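# Place the matching cover over the module on yellow plate

## Task

Three covers rest in holders. Find the one that is about 20 mm wider than the module sitting on the yellow base plate, and set it down on that yellow plate so it encloses the module. The other two covers must stay in their holders; removing either one is a failure. The covers have thin walls that flex even when squeezed lightly, and any dent beyond the very faintest on any cover is a failure. The result only counts if the cover stays in place by itself after the gripper lets go.

## Robot and tools

Robot: one six-joint UR3e-type arm with a Robotiq 2F-85 parallel two-finger gripper. There is only one arm, so every command is for that single arm.

Scene frame: origin on the table surface right below the arm base, +z up, +x forward, +y to the left when facing along +x. The base may be slightly tilted relative to the table. The reported hand position can be a little wrong, more so when the arm is stretched far out.

execute_actions takes "actions", a list holding zero or one item, plus an optional "pictures" flag (true/false, default is to include images). An empty list sends nothing and simply reports the current state. A motion item is {"rows": [...], "steps": n} with n from 1 to 15 (default 15); each step lasts 1/30 s, one row is used per step, and the final row is repeated if rows run out. A wait item is {"steps": n} with n up to 300; it returns once that many steps have passed since the previous result, and your reply time is counted within them. A call that breaks a rule is refused and nothing moves.

Each row has 9 numbers, each between -1 and 1, in this order: shoulder pan, shoulder lift, elbow, wrist 1, wrist 2, wrist 3, then gripper position, gripper force_limit, gripper speed. The first six are joint offsets, not absolute angles: they are measured from the joint angles printed in the most recent result that lists them (before any such result, and for the second or later call inside one reply, from where the arm is when the action begins). They do not add up from row to row. Scaling: 1.0 equals 1.989 rad for pan, lift and elbow, and 3.977 rad for the three wrist joints. Joint ranges in radians: pan -3.142 to 3.142, lift -6.283 to 6.283, elbow 0.000 to 3.142, each wrist -6.283 to 6.283. Asking for more than 0.010 rad beyond an end gets the call refused; real ends may differ by up to 0.010 rad, and a joint pushed past its real end stops there, possibly with a "joint sent to its limit" line. Sending all-zero offsets is not a pause: it pulls the arm back to the reference angles.

The last three numbers are absolute settings, not offsets. position: +1 fully open (85 mm), pads touch near -0.8, -1 closes until blocked. force_limit: per-pad push, about 20 N at -1, 128 N at 0, 235 N at +1 (on a 40 mm object closed slowly). speed: pad gap rate about 20 mm/s at -1, 85 at 0, 150 at +1; faster closing adds up to about 12 N extra. Once stopped, fingers only react to a position change of at least 0.01, and only then do new force or speed values apply; to soften a grip, open first.

Motion behaviour: commands are smoothed with about 0.17 s lag; each joint target is kept within 0.575 rad (pan, lift, elbow) or 1.15 rad (wrists) of its measured angle, and targets are scaled back if they would put the hand over 100 mm from where it is. Large moves may not be finished when the result arrives. Between calls the arm keeps heading to the last row's target until it nearly stops.

Gripper geometry: fingers extend along the gripper's +z and close along its y. end_effector_position is the midpoint between the closed pads; fingertips reach about 19 mm past it when closed and 6 mm when open, and they shift about 13 mm farther out while closing, so keep that clearance above surfaces. A flat block juts about 9 cm toward the gripper's +x and rotates with it.

Result contents: end_effector_position (m) and end_effector_quat_wxyz in the scene frame, linear and angular velocities, Joint positions (rad) and Joint velocities in column order, joint torques (noisy, offset, nonzero even in free air), Wrist force and Wrist torque along the gripper's own axes (offset up to about 3.5 N, noise, saturating near 30 N; "no reading" is normal at the start). object_status: 0 moving, 1 blocked while opening, 2 blocked while closing (a grip), 3 reached the target or pads touching. position_measured is in counts: 3 open, about 78 = 60 mm, 130 = 40 mm, 180 = 20 mm, 230 pads touching. "joint command not followed" means the clearance check altered targets; HELD marks steps where your row was not (fully) sent.

zoom_image: "camera" is one of cam_head_left, cam_head_right, cam_high, cam_low, cam_wrist (each 896x504); "region" is [x0, y0, x1, y1] in pixels from the top-left, at most 504 by 504. read_manual only returns licence text. finished_scene takes "scene", the current scene number; it ends and grades that scene and cannot be reversed.

Cautions: the covers dent easily, so grip with low force_limit (near -1) and slow speed, and check for object_status 2. Do not bump or lift the other two covers. Lower the cover gently and open before leaving so it rests on its own. Avoid knocking anything off the table. Contact torque at a joint load limit (pan 50.7, lift 50.7, elbow 26.3, wrists 8.46 N m) or any outside force of 150 N causes a 10 s stop. Long holding under load heats motors: MOTOR HOT warns at 70 °C and an OVER-TEMPERATURE FAULT brakes the arm at 85 °C. Loose objects may get brief pushes from outside.

Each tool is called after "Request:" as name(argument=value, ...), one argument or row to a line, values as JSON.

## Session

Request:
execute_actions(
  actions=[],
)

Scene clock: 0.00 s of 7600.00 s.
end_effector_position=(+0.2314, -0.0210, +0.1393) position_measured=3 object_status=3 end_effector_quat_wxyz=(-0.332, -0.257, +0.898, +0.132) end_effector_velocity=(-0.000, +0.000, +0.000) end_effector_angular_velocity=(+0.000, +0.000, +0.001)
Joint positions: [-0.062 -0.822  1.437 -1.336 -2.155 -0.04 ]
Joint velocities: [ 0.001  0.001 -0.     0.001 -0.     0.   ]
Joint torques (N m, as the arm reports them, + toward a larger angle): no reading
Motor temperatures (°C, as the motors report them): [36 36 36 38 39 46]
Wrist force (N, on the end effector, along its own x y z axes, offset not removed): no reading
Wrist torque (N m, same axes, about the end effector's origin, offset not removed): no reading

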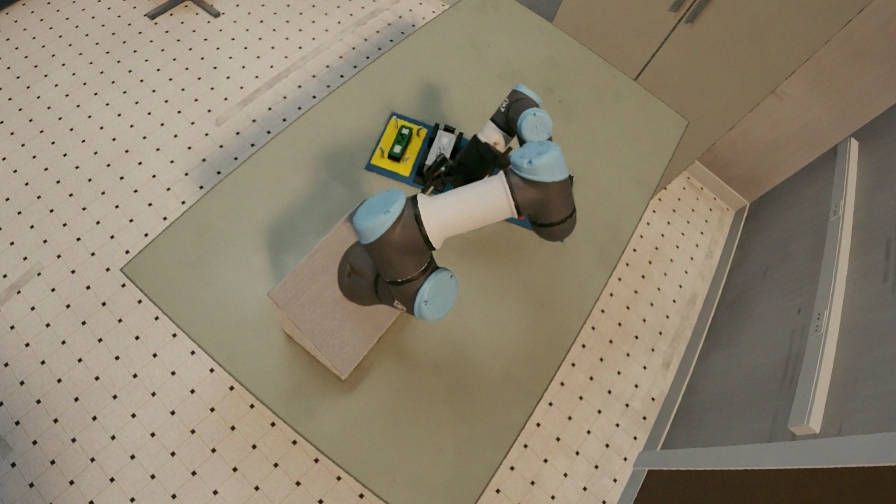

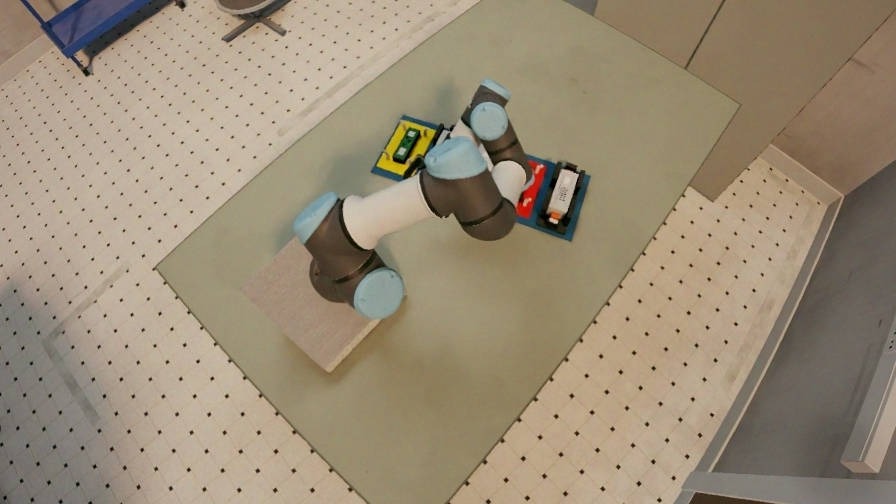

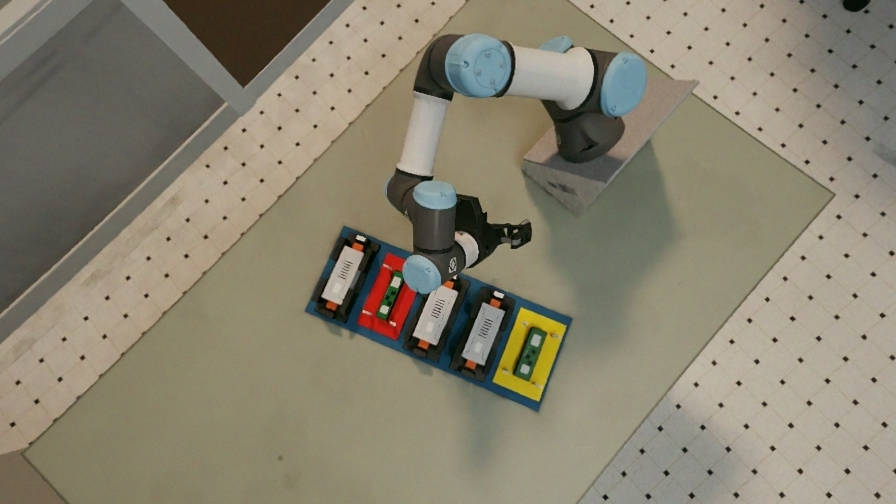

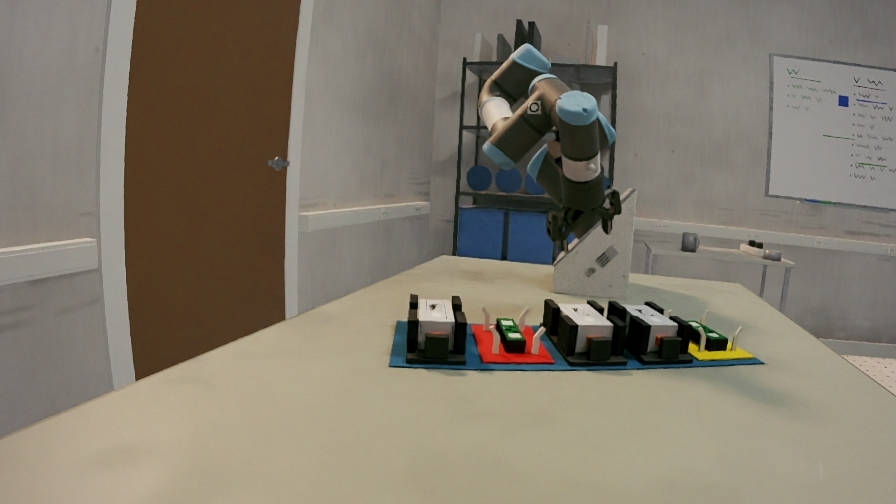

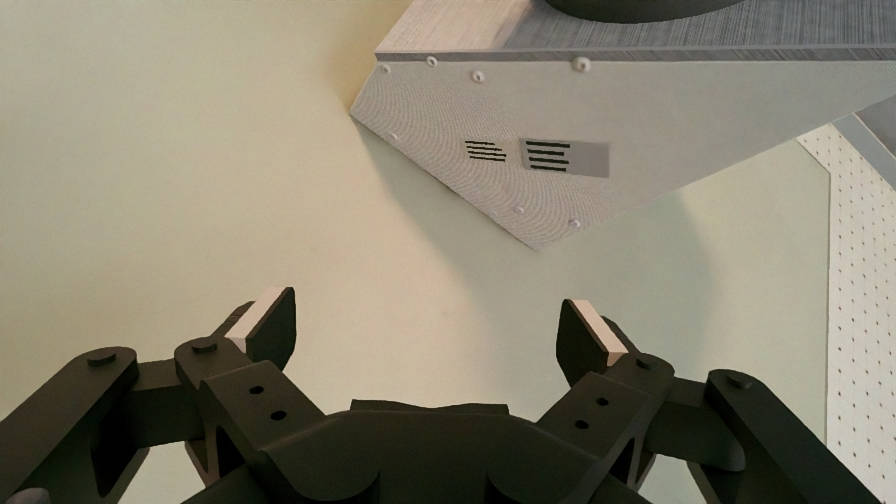

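Request:
zoom_image(
  camera="cam_high",
  region=[290, 210, 590, 420],
)

Request:
zoom_image(
  camera="cam_low",
  region=[380, 280, 780, 390],
)

Region (290, 210, 590, 420) of cam_high's 896x504 image, scaled by 1.680, with more detail than that image has; it fills the top 353 rows of this view, and the rest is white.

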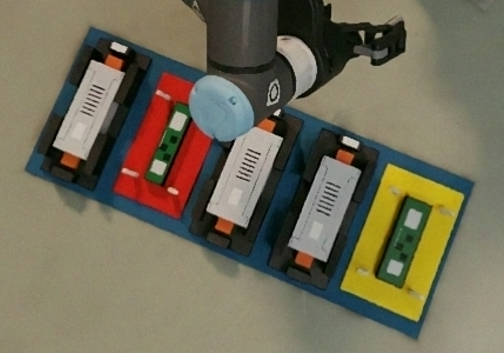

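Region (380, 280, 780, 390) of cam_low's 896x504 image, scaled by 1.260, with more detail than that image has; it fills the top 139 rows of this view, and the rest is white.

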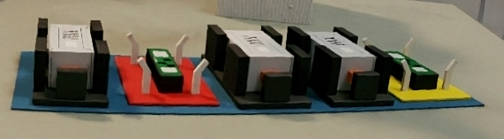

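Request:
execute_actions(
  actions=[
    {"rows": [[0.007,-0.002,0.001,-0.005,-0.002,0,1,-1,-1],[0.017,-0.006,0.002,-0.012,-0.005,0.001,1,-1,-1],[0.031,-0.010,0.003,-0.022,-0.009,0.002,1,-1,-1],[0.047,-0.015,0.004,-0.033,-0.014,0.003,1,-1,-1],[0.062,-0.020,0.006,-0.044,-0.018,0.004,1,-1,-1],[0.078,-0.025,0.007,-0.055,-0.023,0.005,1,-1,-1],[0.093,-0.030,0.009,-0.066,-0.027,0.005,1,-1,-1],[0.109,-0.035,0.010,-0.077,-0.032,0.006,1,-1,-1],[0.124,-0.040,0.012,-0.088,-0.037,0.007,1,-1,-1],[0.138,-0.045,0.013,-0.098,-0.041,0.008,1,-1,-1],[0.150,-0.049,0.014,-0.107,-0.044,0.009,1,-1,-1],[0.161,-0.052,0.015,-0.114,-0.047,0.009,1,-1,-1],[0.168,-0.055,0.016,-0.119,-0.049,0.010,1,-1,-1],[0.171,-0.056,0.016,-0.121,-0.050,0.010,1,-1,-1],[0.1727,-0.0562,0.0163,-0.1226,-0.0509,0.01,1,-1,-1]], "steps": 15},
  ],
  pictures=false,
)

Request:
execute_actions(
  actions=[
    {"steps": 20},
  ],
)

Scene clock: 120.50 s of 7600.00 s.
end_effector_position=(+0.3370, -0.0042, +0.1924) position_measured=3 object_status=3 end_effector_quat_wxyz=(-0.071, -0.210, +0.975, +0.020) end_effector_velocity=(+0.191, +0.039, +0.202) end_effector_angular_velocity=(-0.121, -1.175, -0.293)
Joint positions: [ 0.209 -0.911  1.463 -1.722 -2.316 -0.008]
Joint velocities: [ 0.583 -0.184  0.052 -0.795 -0.318  0.064]
Joint torques (N m, as the arm reports them, + toward a larger angle): [ 11.03 -10.87  -3.78  -1.53  -0.93   0.98]
Motor temperatures (°C, as the motors report them): [36 36 36 38 39 46]
Wrist force (N, on the end effector, along its own x y z axes, offset not removed): [-2.4 -0.1 -1.0]
Wrist torque (N m, same axes, about the end effector's origin, offset not removed): [0.01 0.45 0.07]
Steps of this call (steps 1 to 90: nothing new was sent; then 117.00 s passed at rest; steps 91 to 105: all 15 steps of this action). Readings (joint positions | what the end effector reports):
91: [-0.062 -0.822 1.437 -1.336 -2.155 -0.040] | position_measured=3 object_status=3
92: [-0.060 -0.822 1.438 -1.340 -2.156 -0.040] | position_measured=3 object_status=3
94: [-0.045 -0.828 1.439 -1.361 -2.165 -0.038] | position_measured=3 object_status=3
98: [0.030 -0.853 1.447 -1.469 -2.212 -0.028] | position_measured=3 object_status=3
105: the state above

Scene clock: 121.17 s of 7600.00 s.
end_effector_position=(+0.3597, +0.0003, +0.2199) position_measured=3 object_status=3 end_effector_quat_wxyz=(-0.000, -0.191, +0.982, -0.000) end_effector_velocity=(+0.001, +0.000, +0.001) end_effector_angular_velocity=(+0.000, -0.004, +0.000)
Joint positions: [ 0.281 -0.933  1.47  -1.823 -2.357 -0.   ]
Joint velocities: [ 0.002 -0.001  0.    -0.003 -0.001 -0.001]
Joint torques (N m, as the arm reports them, + toward a larger angle): [ 14.25 -11.86  -5.52  -1.87  -0.99   0.92]
Motor temperatures (°C, as the motors report them): [36 36 36 38 39 46]
Wrist force (N, on the end effector, along its own x y z axes, offset not removed): [-0.5 -1.1 0.7]
Wrist torque (N m, same axes, about the end effector's origin, offset not removed): [-0.14 0.13 0.02]
Steps of this call (steps 1 to 20: the robot went on to your last target). Readings (joint positions | what the end effector reports):
1: [0.226 -0.916 1.465 -1.746 -2.325 -0.006] | position_measured=3 object_status=3
2: [0.240 -0.920 1.466 -1.765 -2.333 -0.005] | position_measured=3 object_status=3
4: [0.258 -0.926 1.468 -1.791 -2.344 -0.003] | position_measured=3 object_status=3
8: [0.274 -0.931 1.469 -1.813 -2.353 -0.001] | position_measured=3 object_status=3
20: the state above

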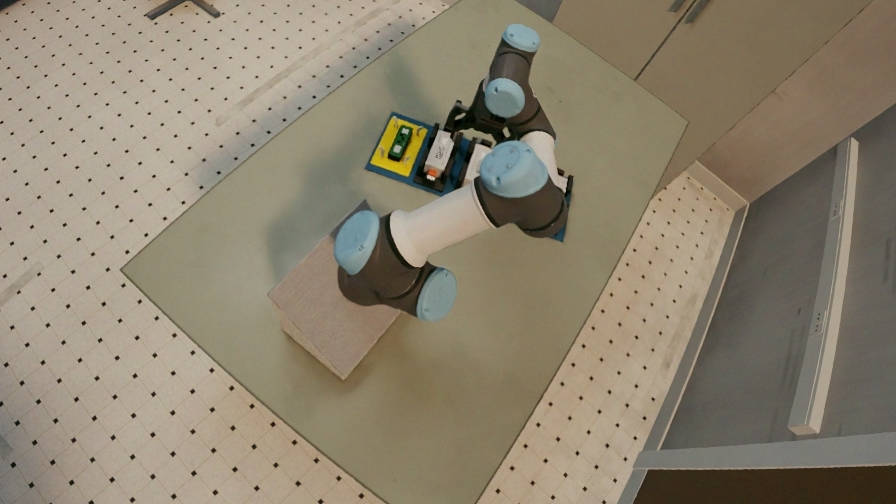

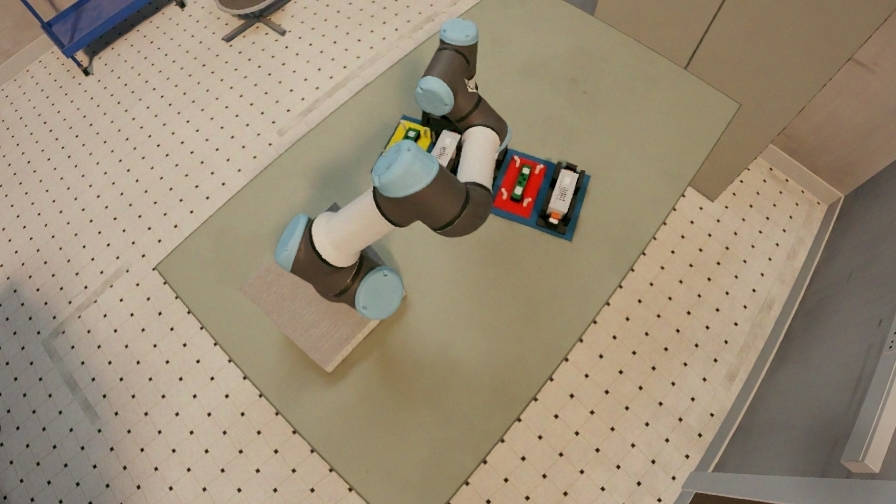

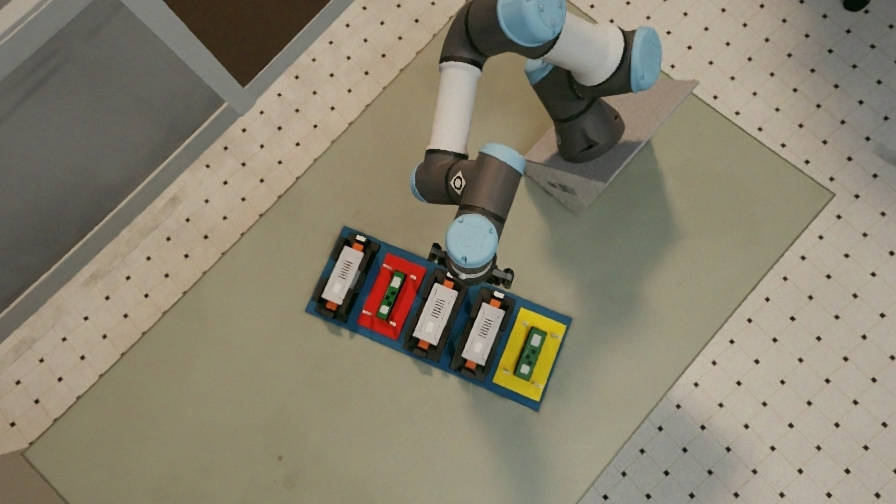

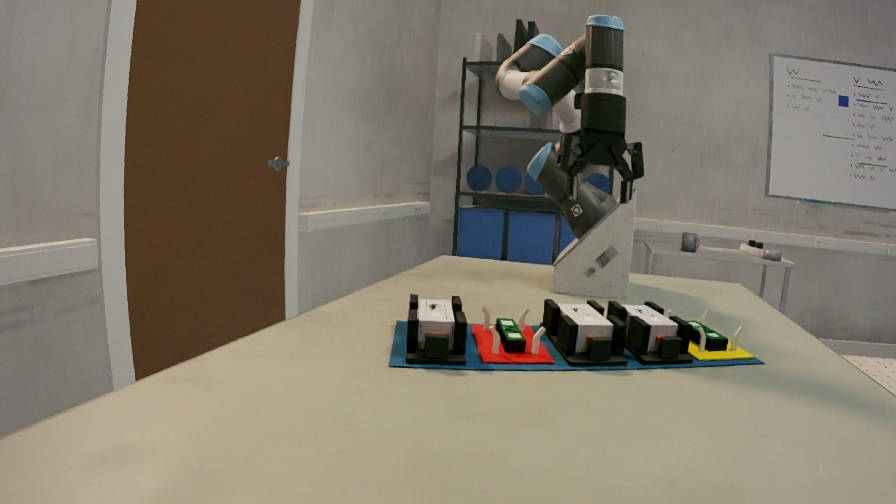

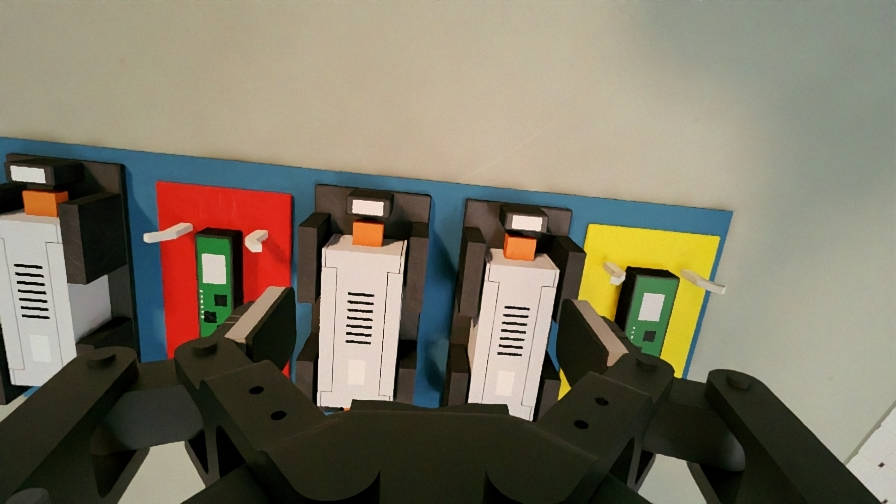

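Request:
zoom_image(
  camera="cam_wrist",
  region=[440, 180, 760, 420],
)

Request:
zoom_image(
  camera="cam_wrist",
  region=[130, 160, 450, 420],
)

Request:
zoom_image(
  camera="cam_high",
  region=[400, 260, 580, 420],
)

Request:
zoom_image(
  camera="cam_high",
  region=[295, 215, 475, 375],
)

Region (440, 180, 760, 420) of cam_wrist's 896x504 image, scaled by 1.575, with more detail than that image has; it fills the top 378 rows of this view, and the rest is white.

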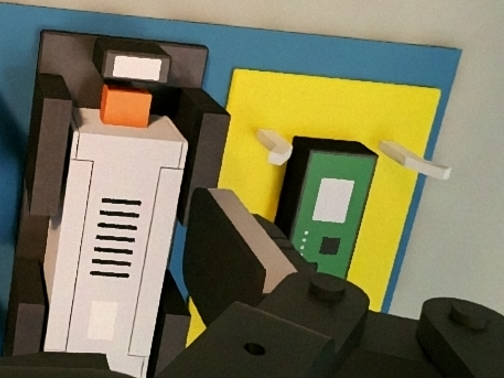

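Region (130, 160, 450, 420) of cam_wrist's 896x504 image, scaled by 1.575, with more detail than that image has; it fills the top 410 rows of this view, and the rest is white.

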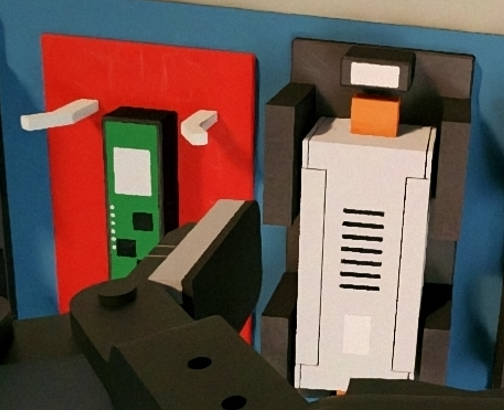

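Region (400, 260, 580, 420) of cam_high's 896x504 image, scaled by 2.800, with more detail than that image has.

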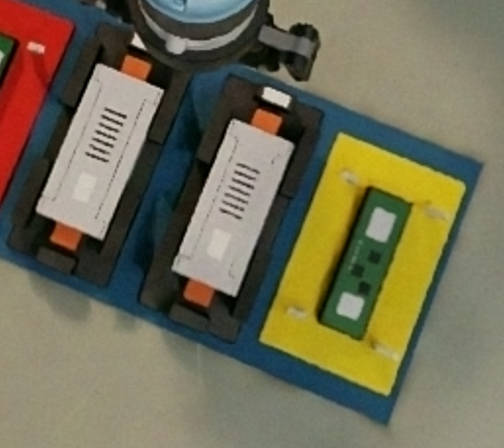

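Region (295, 215, 475, 375) of cam_high's 896x504 image, scaled by 2.800, with more detail than that image has.

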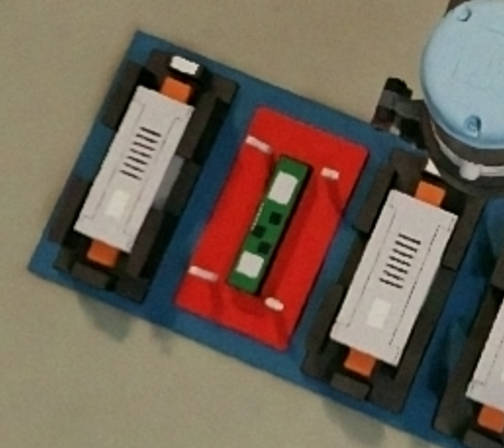

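Request:
zoom_image(
  camera="cam_low",
  region=[385, 285, 585, 375],
)

Request:
zoom_image(
  camera="cam_low",
  region=[570, 285, 770, 375],
)

Region (385, 285, 585, 375) of cam_low's 896x504 image, scaled by 2.520, with more detail than that image has; it fills the top 227 rows of this view, and the rest is white.

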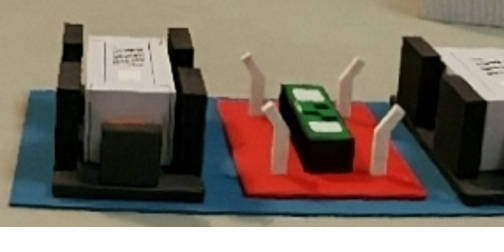

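Region (570, 285, 770, 375) of cam_low's 896x504 image, scaled by 2.520, with more detail than that image has; it fills the top 227 rows of this view, and the rest is white.

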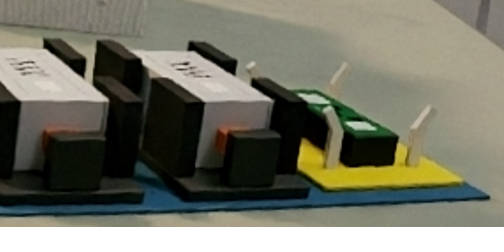

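Request:
execute_actions(
  actions=[
    {"rows": [[0.002,0.014,-0.008,-0.002,0,0.002,1,-1,-1],[0.004,0.035,-0.019,-0.006,0.001,0.004,1,-1,-1],[0.007,0.059,-0.032,-0.010,0.001,0.007,1,-1,-1],[0.011,0.087,-0.047,-0.015,0.002,0.011,1,-1,-1],[0.014,0.115,-0.062,-0.020,0.002,0.015,1,-1,-1],[0.017,0.143,-0.077,-0.025,0.003,0.018,1,-1,-1],[0.021,0.171,-0.092,-0.030,0.003,0.022,1,-1,-1],[0.024,0.199,-0.107,-0.035,0.004,0.025,1,-1,-1],[0.028,0.227,-0.122,-0.040,0.004,0.029,1,-1,-1],[0.031,0.255,-0.137,-0.045,0.005,0.032,1,-1,-1],[0.034,0.283,-0.152,-0.050,0.005,0.036,1,-1,-1],[0.037,0.307,-0.165,-0.054,0.006,0.039,1,-1,-1],[0.040,0.328,-0.177,-0.058,0.006,0.041,1,-1,-1],[0.042,0.342,-0.184,-0.060,0.006,0.043,1,-1,-1],[0.0425,0.3488,-0.1880,-0.0613,0.0066,0.0440,1,-1,-1]], "steps": 15},
  ],
  pictures=false,
)

Request:
execute_actions(
  actions=[
    {"steps": 25},
  ],
)

Scene clock: 241.67 s of 7600.00 s.
end_effector_position=(+0.3916, +0.1269, +0.1555) position_measured=3 object_status=3 end_effector_quat_wxyz=(+0.006, -0.161, +0.987, +0.001) end_effector_velocity=(-0.020, +0.357, -0.239) end_effector_angular_velocity=(-0.034, +0.051, -0.047)
Joint positions: [ 0.345 -0.43   1.192 -2.008 -2.338  0.132]
Joint velocities: [ 0.159  1.393 -0.72  -0.445  0.042  0.314]
Joint torques (N m, as the arm reports them, + toward a larger angle): [ 15.56 -12.27 -11.82  -1.96   0.92   1.01]
Motor temperatures (°C, as the motors report them): [36 37 36 38 39 46]
Wrist force (N, on the end effector, along its own x y z axes, offset not removed): [-1.9 -1.5 -1.2]
Wrist torque (N m, same axes, about the end effector's origin, offset not removed): [-0.24 0.28 0.00]
Steps of this call (steps 1 to 15: the robot went on to your last target; steps 16 to 90: nothing new was sent; then 117.00 s passed at rest; steps 91 to 105: all 15 steps of this action). Readings (joint positions | what the end effector reports):
91: [0.281 -0.933 1.470 -1.824 -2.357 -0.000] | position_measured=3 object_status=3
92: [0.282 -0.929 1.467 -1.825 -2.357 0.001] | position_measured=3 object_status=3
94: [0.286 -0.903 1.452 -1.836 -2.356 0.008] | position_measured=3 object_status=3
98: [0.303 -0.773 1.378 -1.886 -2.350 0.046] | position_measured=3 object_status=3
105: the state above

Scene clock: 242.50 s of 7600.00 s.
end_effector_position=(+0.3833, +0.1751, +0.1203) position_measured=3 object_status=3 end_effector_quat_wxyz=(+0.001, -0.159, +0.987, -0.001) end_effector_velocity=(+0.000, -0.000, +0.000) end_effector_angular_velocity=(+0.000, -0.001, -0.000)
Joint positions: [ 0.366 -0.24   1.096 -2.067 -2.331  0.175]
Joint velocities: [-0.     0.    -0.001 -0.001 -0.    -0.001]
Joint torques (N m, as the arm reports them, + toward a larger angle): [ 15.76 -13.1   -9.3   -1.94   0.93   0.92]
Motor temperatures (°C, as the motors report them): [36 37 36 38 39 46]
Wrist force (N, on the end effector, along its own x y z axes, offset not removed): [-0.5 -1.5 -0.5]
Wrist torque (N m, same axes, about the end effector's origin, offset not removed): [-0.24 0.11 0.04]
Steps of this call (steps 1 to 25: the robot went on to your last target). Readings (joint positions | what the end effector reports):
1: [0.350 -0.386 1.170 -2.022 -2.336 0.142] | position_measured=3 object_status=3
2: [0.354 -0.350 1.152 -2.033 -2.335 0.150] | position_measured=3 object_status=3
4: [0.359 -0.302 1.127 -2.048 -2.333 0.161] | position_measured=3 object_status=3
8: [0.364 -0.259 1.106 -2.061 -2.332 0.170] | position_measured=3 object_status=3
25: the state above

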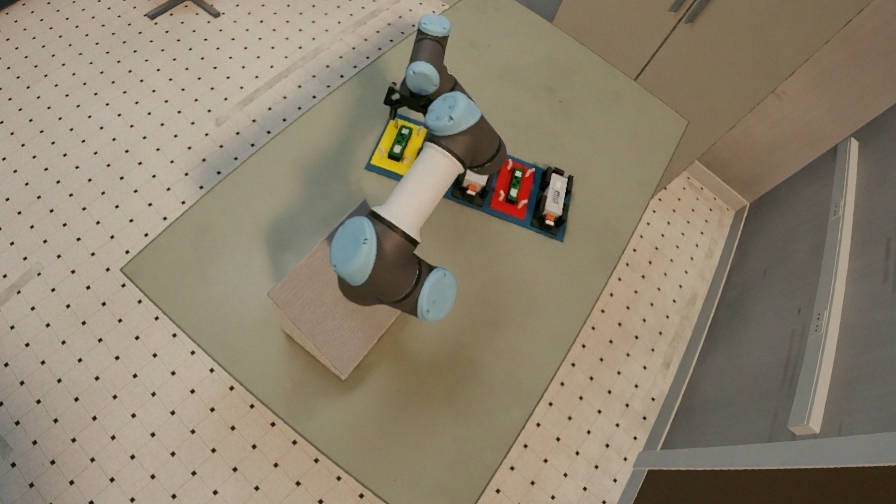

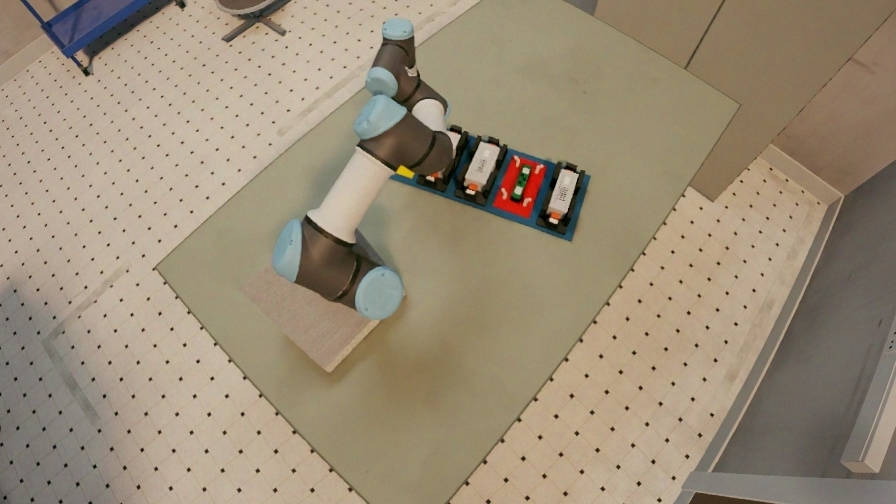

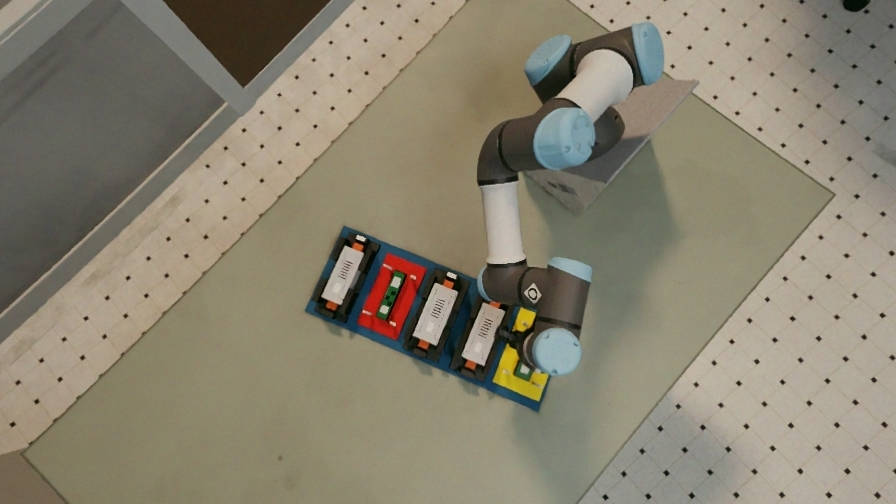

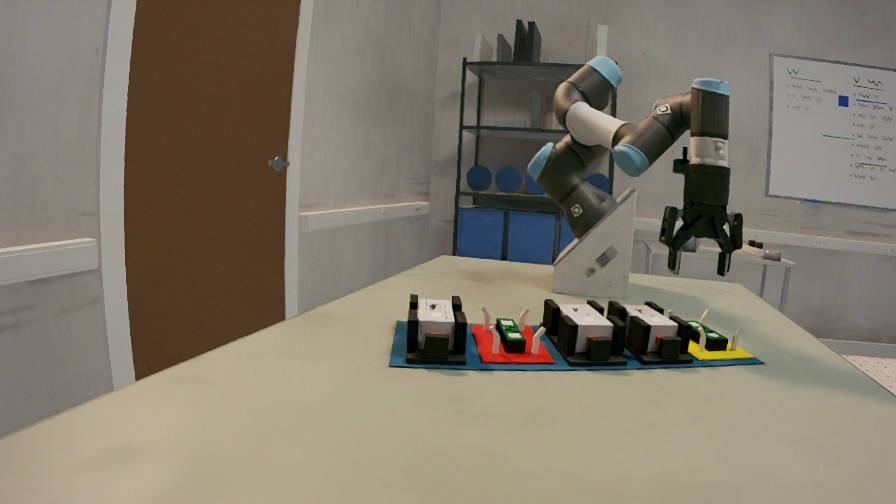

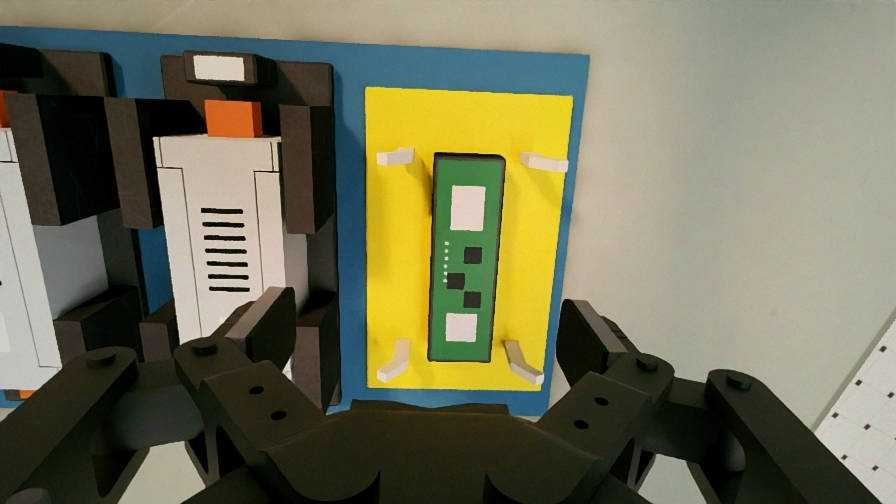

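Request:
zoom_image(
  camera="cam_wrist",
  region=[340, 70, 600, 400],
)

Request:
zoom_image(
  camera="cam_wrist",
  region=[90, 40, 360, 340],
)

Region (340, 70, 600, 400) of cam_wrist's 896x504 image, scaled by 1.527, with more detail than that image has; it fills the left 397 columns of this view, and the rest is white.

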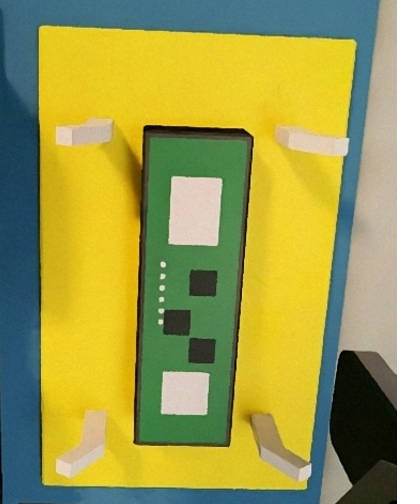

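Region (90, 40, 360, 340) of cam_wrist's 896x504 image, scaled by 1.680, with more detail than that image has; it fills the left 454 columns of this view, and the rest is white.

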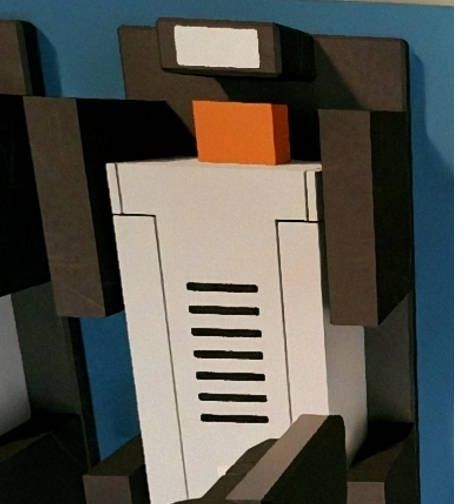

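Request:
execute_actions(
  actions=[
    {"rows": [[-0.002,0.004,0,-0.003,0,-0.001,0.3,-1,0],[-0.004,0.010,-0.001,-0.006,-0.001,-0.003,0.3,-1,0],[-0.007,0.016,-0.001,-0.011,-0.001,-0.005,0.3,-1,0],[-0.011,0.024,-0.002,-0.016,-0.002,-0.007,0.3,-1,0],[-0.014,0.031,-0.002,-0.021,-0.002,-0.009,0.3,-1,0],[-0.017,0.039,-0.003,-0.026,-0.003,-0.012,0.3,-1,0],[-0.021,0.047,-0.003,-0.031,-0.003,-0.014,0.3,-1,0],[-0.024,0.054,-0.003,-0.036,-0.004,-0.016,0.3,-1,0],[-0.028,0.062,-0.004,-0.042,-0.004,-0.018,0.3,-1,0],[-0.031,0.069,-0.004,-0.047,-0.005,-0.021,0.3,-1,0],[-0.035,0.077,-0.005,-0.052,-0.005,-0.023,0.3,-1,0],[-0.037,0.084,-0.005,-0.056,-0.006,-0.025,0.3,-1,0],[-0.040,0.089,-0.006,-0.060,-0.006,-0.026,0.3,-1,0],[-0.042,0.093,-0.006,-0.063,-0.007,-0.028,0.3,-1,0],[-0.0426,0.0951,-0.0061,-0.0639,-0.0067,-0.0281,0.3,-1,0]], "steps": 15},
  ],
  pictures=false,
)

Request:
execute_actions(
  actions=[
    {"steps": 22},
  ],
)

Scene clock: 363.00 s of 7600.00 s.
end_effector_position=(+0.3861, +0.1894, +0.0671) position_measured=88 object_status=0 end_effector_quat_wxyz=(+0.001, -0.159, +0.987, -0.000) end_effector_velocity=(-0.004, +0.029, -0.131) end_effector_angular_velocity=(-0.010, -0.001, -0.007)
Joint positions: [ 0.302 -0.098  1.087 -2.259 -2.351  0.089]
Joint velocities: [-0.158  0.352 -0.024 -0.474 -0.057 -0.203]
Joint torques (N m, as the arm reports them, + toward a larger angle): [ 11.36 -13.56  -8.71  -1.94  -0.96  -0.97]
Motor temperatures (°C, as the motors report them): [36 37 36 38 39 46]
Wrist force (N, on the end effector, along its own x y z axes, offset not removed): [-0.3 1.0 0.3]
Wrist torque (N m, same axes, about the end effector's origin, offset not removed): [0.20 0.08 -0.02]
Steps of this call (steps 1 to 15: the robot went on to your last target; steps 16 to 90: nothing new was sent; then 117.00 s passed at rest; steps 91 to 105: all 15 steps of this action). Readings (joint positions | what the end effector reports):
91: [0.366 -0.239 1.096 -2.067 -2.331 0.175] | position_measured=3 object_status=0
92: [0.365 -0.238 1.096 -2.069 -2.331 0.174] | position_measured=4 object_status=0
94: [0.361 -0.230 1.095 -2.081 -2.332 0.169] | position_measured=13 object_status=0
98: [0.344 -0.191 1.092 -2.133 -2.338 0.145] | position_measured=41 object_status=0
105: the state above

Scene clock: 363.73 s of 7600.00 s.
end_effector_position=(+0.3847, +0.1934, +0.0499) position_measured=91 object_status=3 end_effector_quat_wxyz=(+0.000, -0.159, +0.987, -0.001) end_effector_velocity=(-0.000, +0.000, -0.000) end_effector_angular_velocity=(-0.000, +0.000, +0.002)
Joint positions: [ 0.281 -0.051  1.084 -2.321 -2.357  0.063]
Joint velocities: [ 0.001  0.002  0.    -0.001 -0.    -0.001]
Joint torques (N m, as the arm reports them, + toward a larger angle): [ 10.25 -12.77  -7.75  -1.94  -0.98  -0.82]
Motor temperatures (°C, as the motors report them): [36 37 36 38 39 46]
Wrist force (N, on the end effector, along its own x y z axes, offset not removed): [-0.5 -0.6 -0.5]
Wrist torque (N m, same axes, about the end effector's origin, offset not removed): [-0.01 0.16 0.01]
Steps of this call (steps 1 to 22: the robot went on to your last target). Readings (joint positions | what the end effector reports):
1: [0.297 -0.087 1.086 -2.274 -2.353 0.083] | position_measured=89 object_status=0
2: [0.293 -0.078 1.086 -2.286 -2.354 0.078] | position_measured=90 object_status=0
4: [0.288 -0.066 1.085 -2.301 -2.355 0.071] | position_measured=91 object_status=0
8: [0.283 -0.056 1.084 -2.315 -2.357 0.066] | position_measured=91 object_status=0
22: the state above

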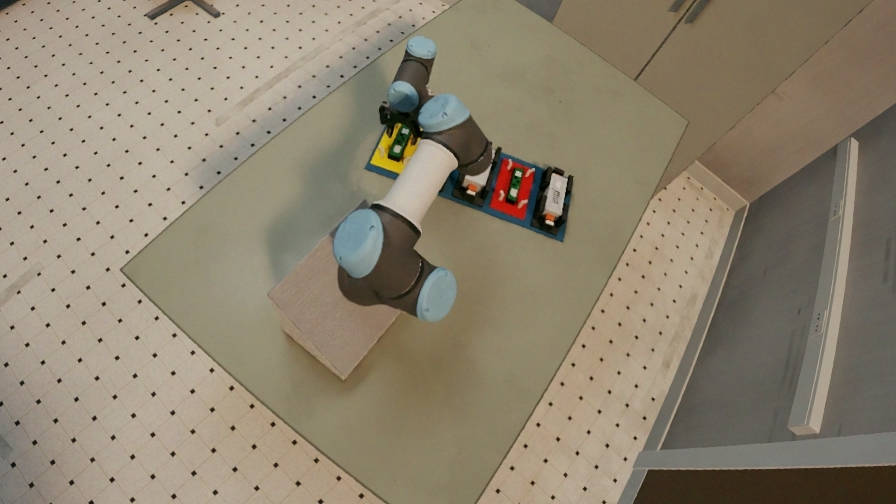

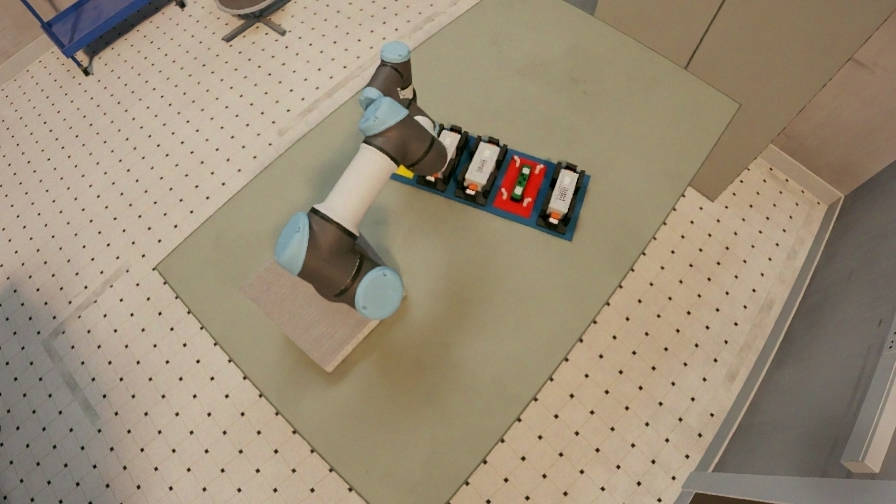

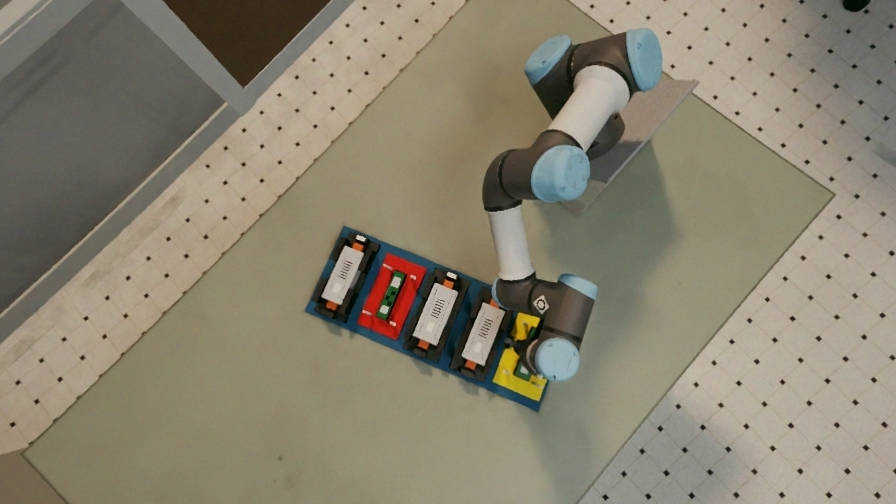

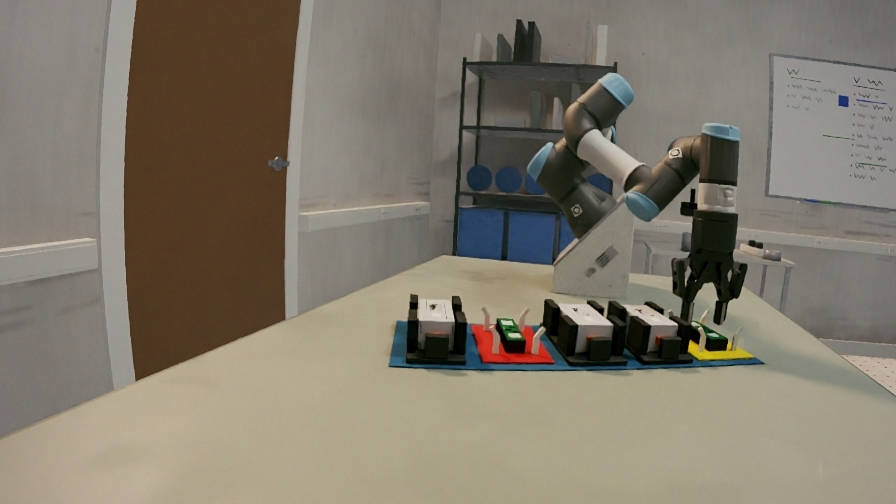

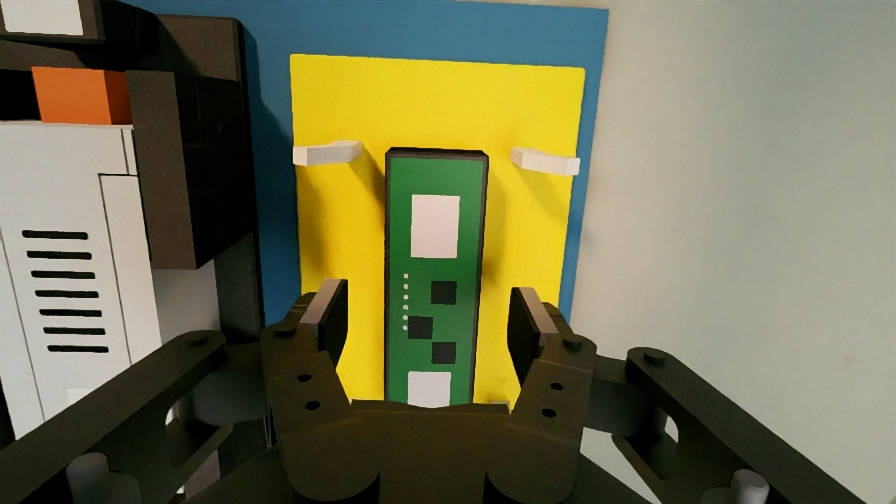

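Request:
zoom_image(
  camera="cam_wrist",
  region=[280, 130, 600, 410],
)

Request:
zoom_image(
  camera="cam_low",
  region=[620, 250, 780, 375],
)

Region (280, 130, 600, 410) of cam_wrist's 896x504 image, scaled by 1.575, with more detail than that image has; it fills the top 441 rows of this view, and the rest is white.

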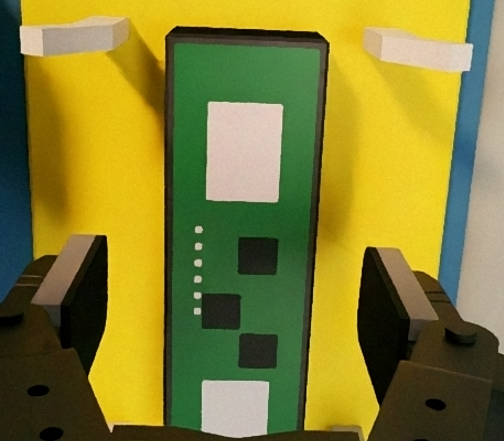

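Region (620, 250, 780, 375) of cam_low's 896x504 image, scaled by 3.150, with more detail than that image has; it fills the top 394 rows of this view, and the rest is white.

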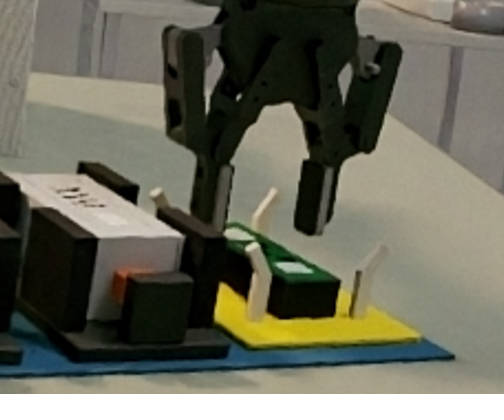

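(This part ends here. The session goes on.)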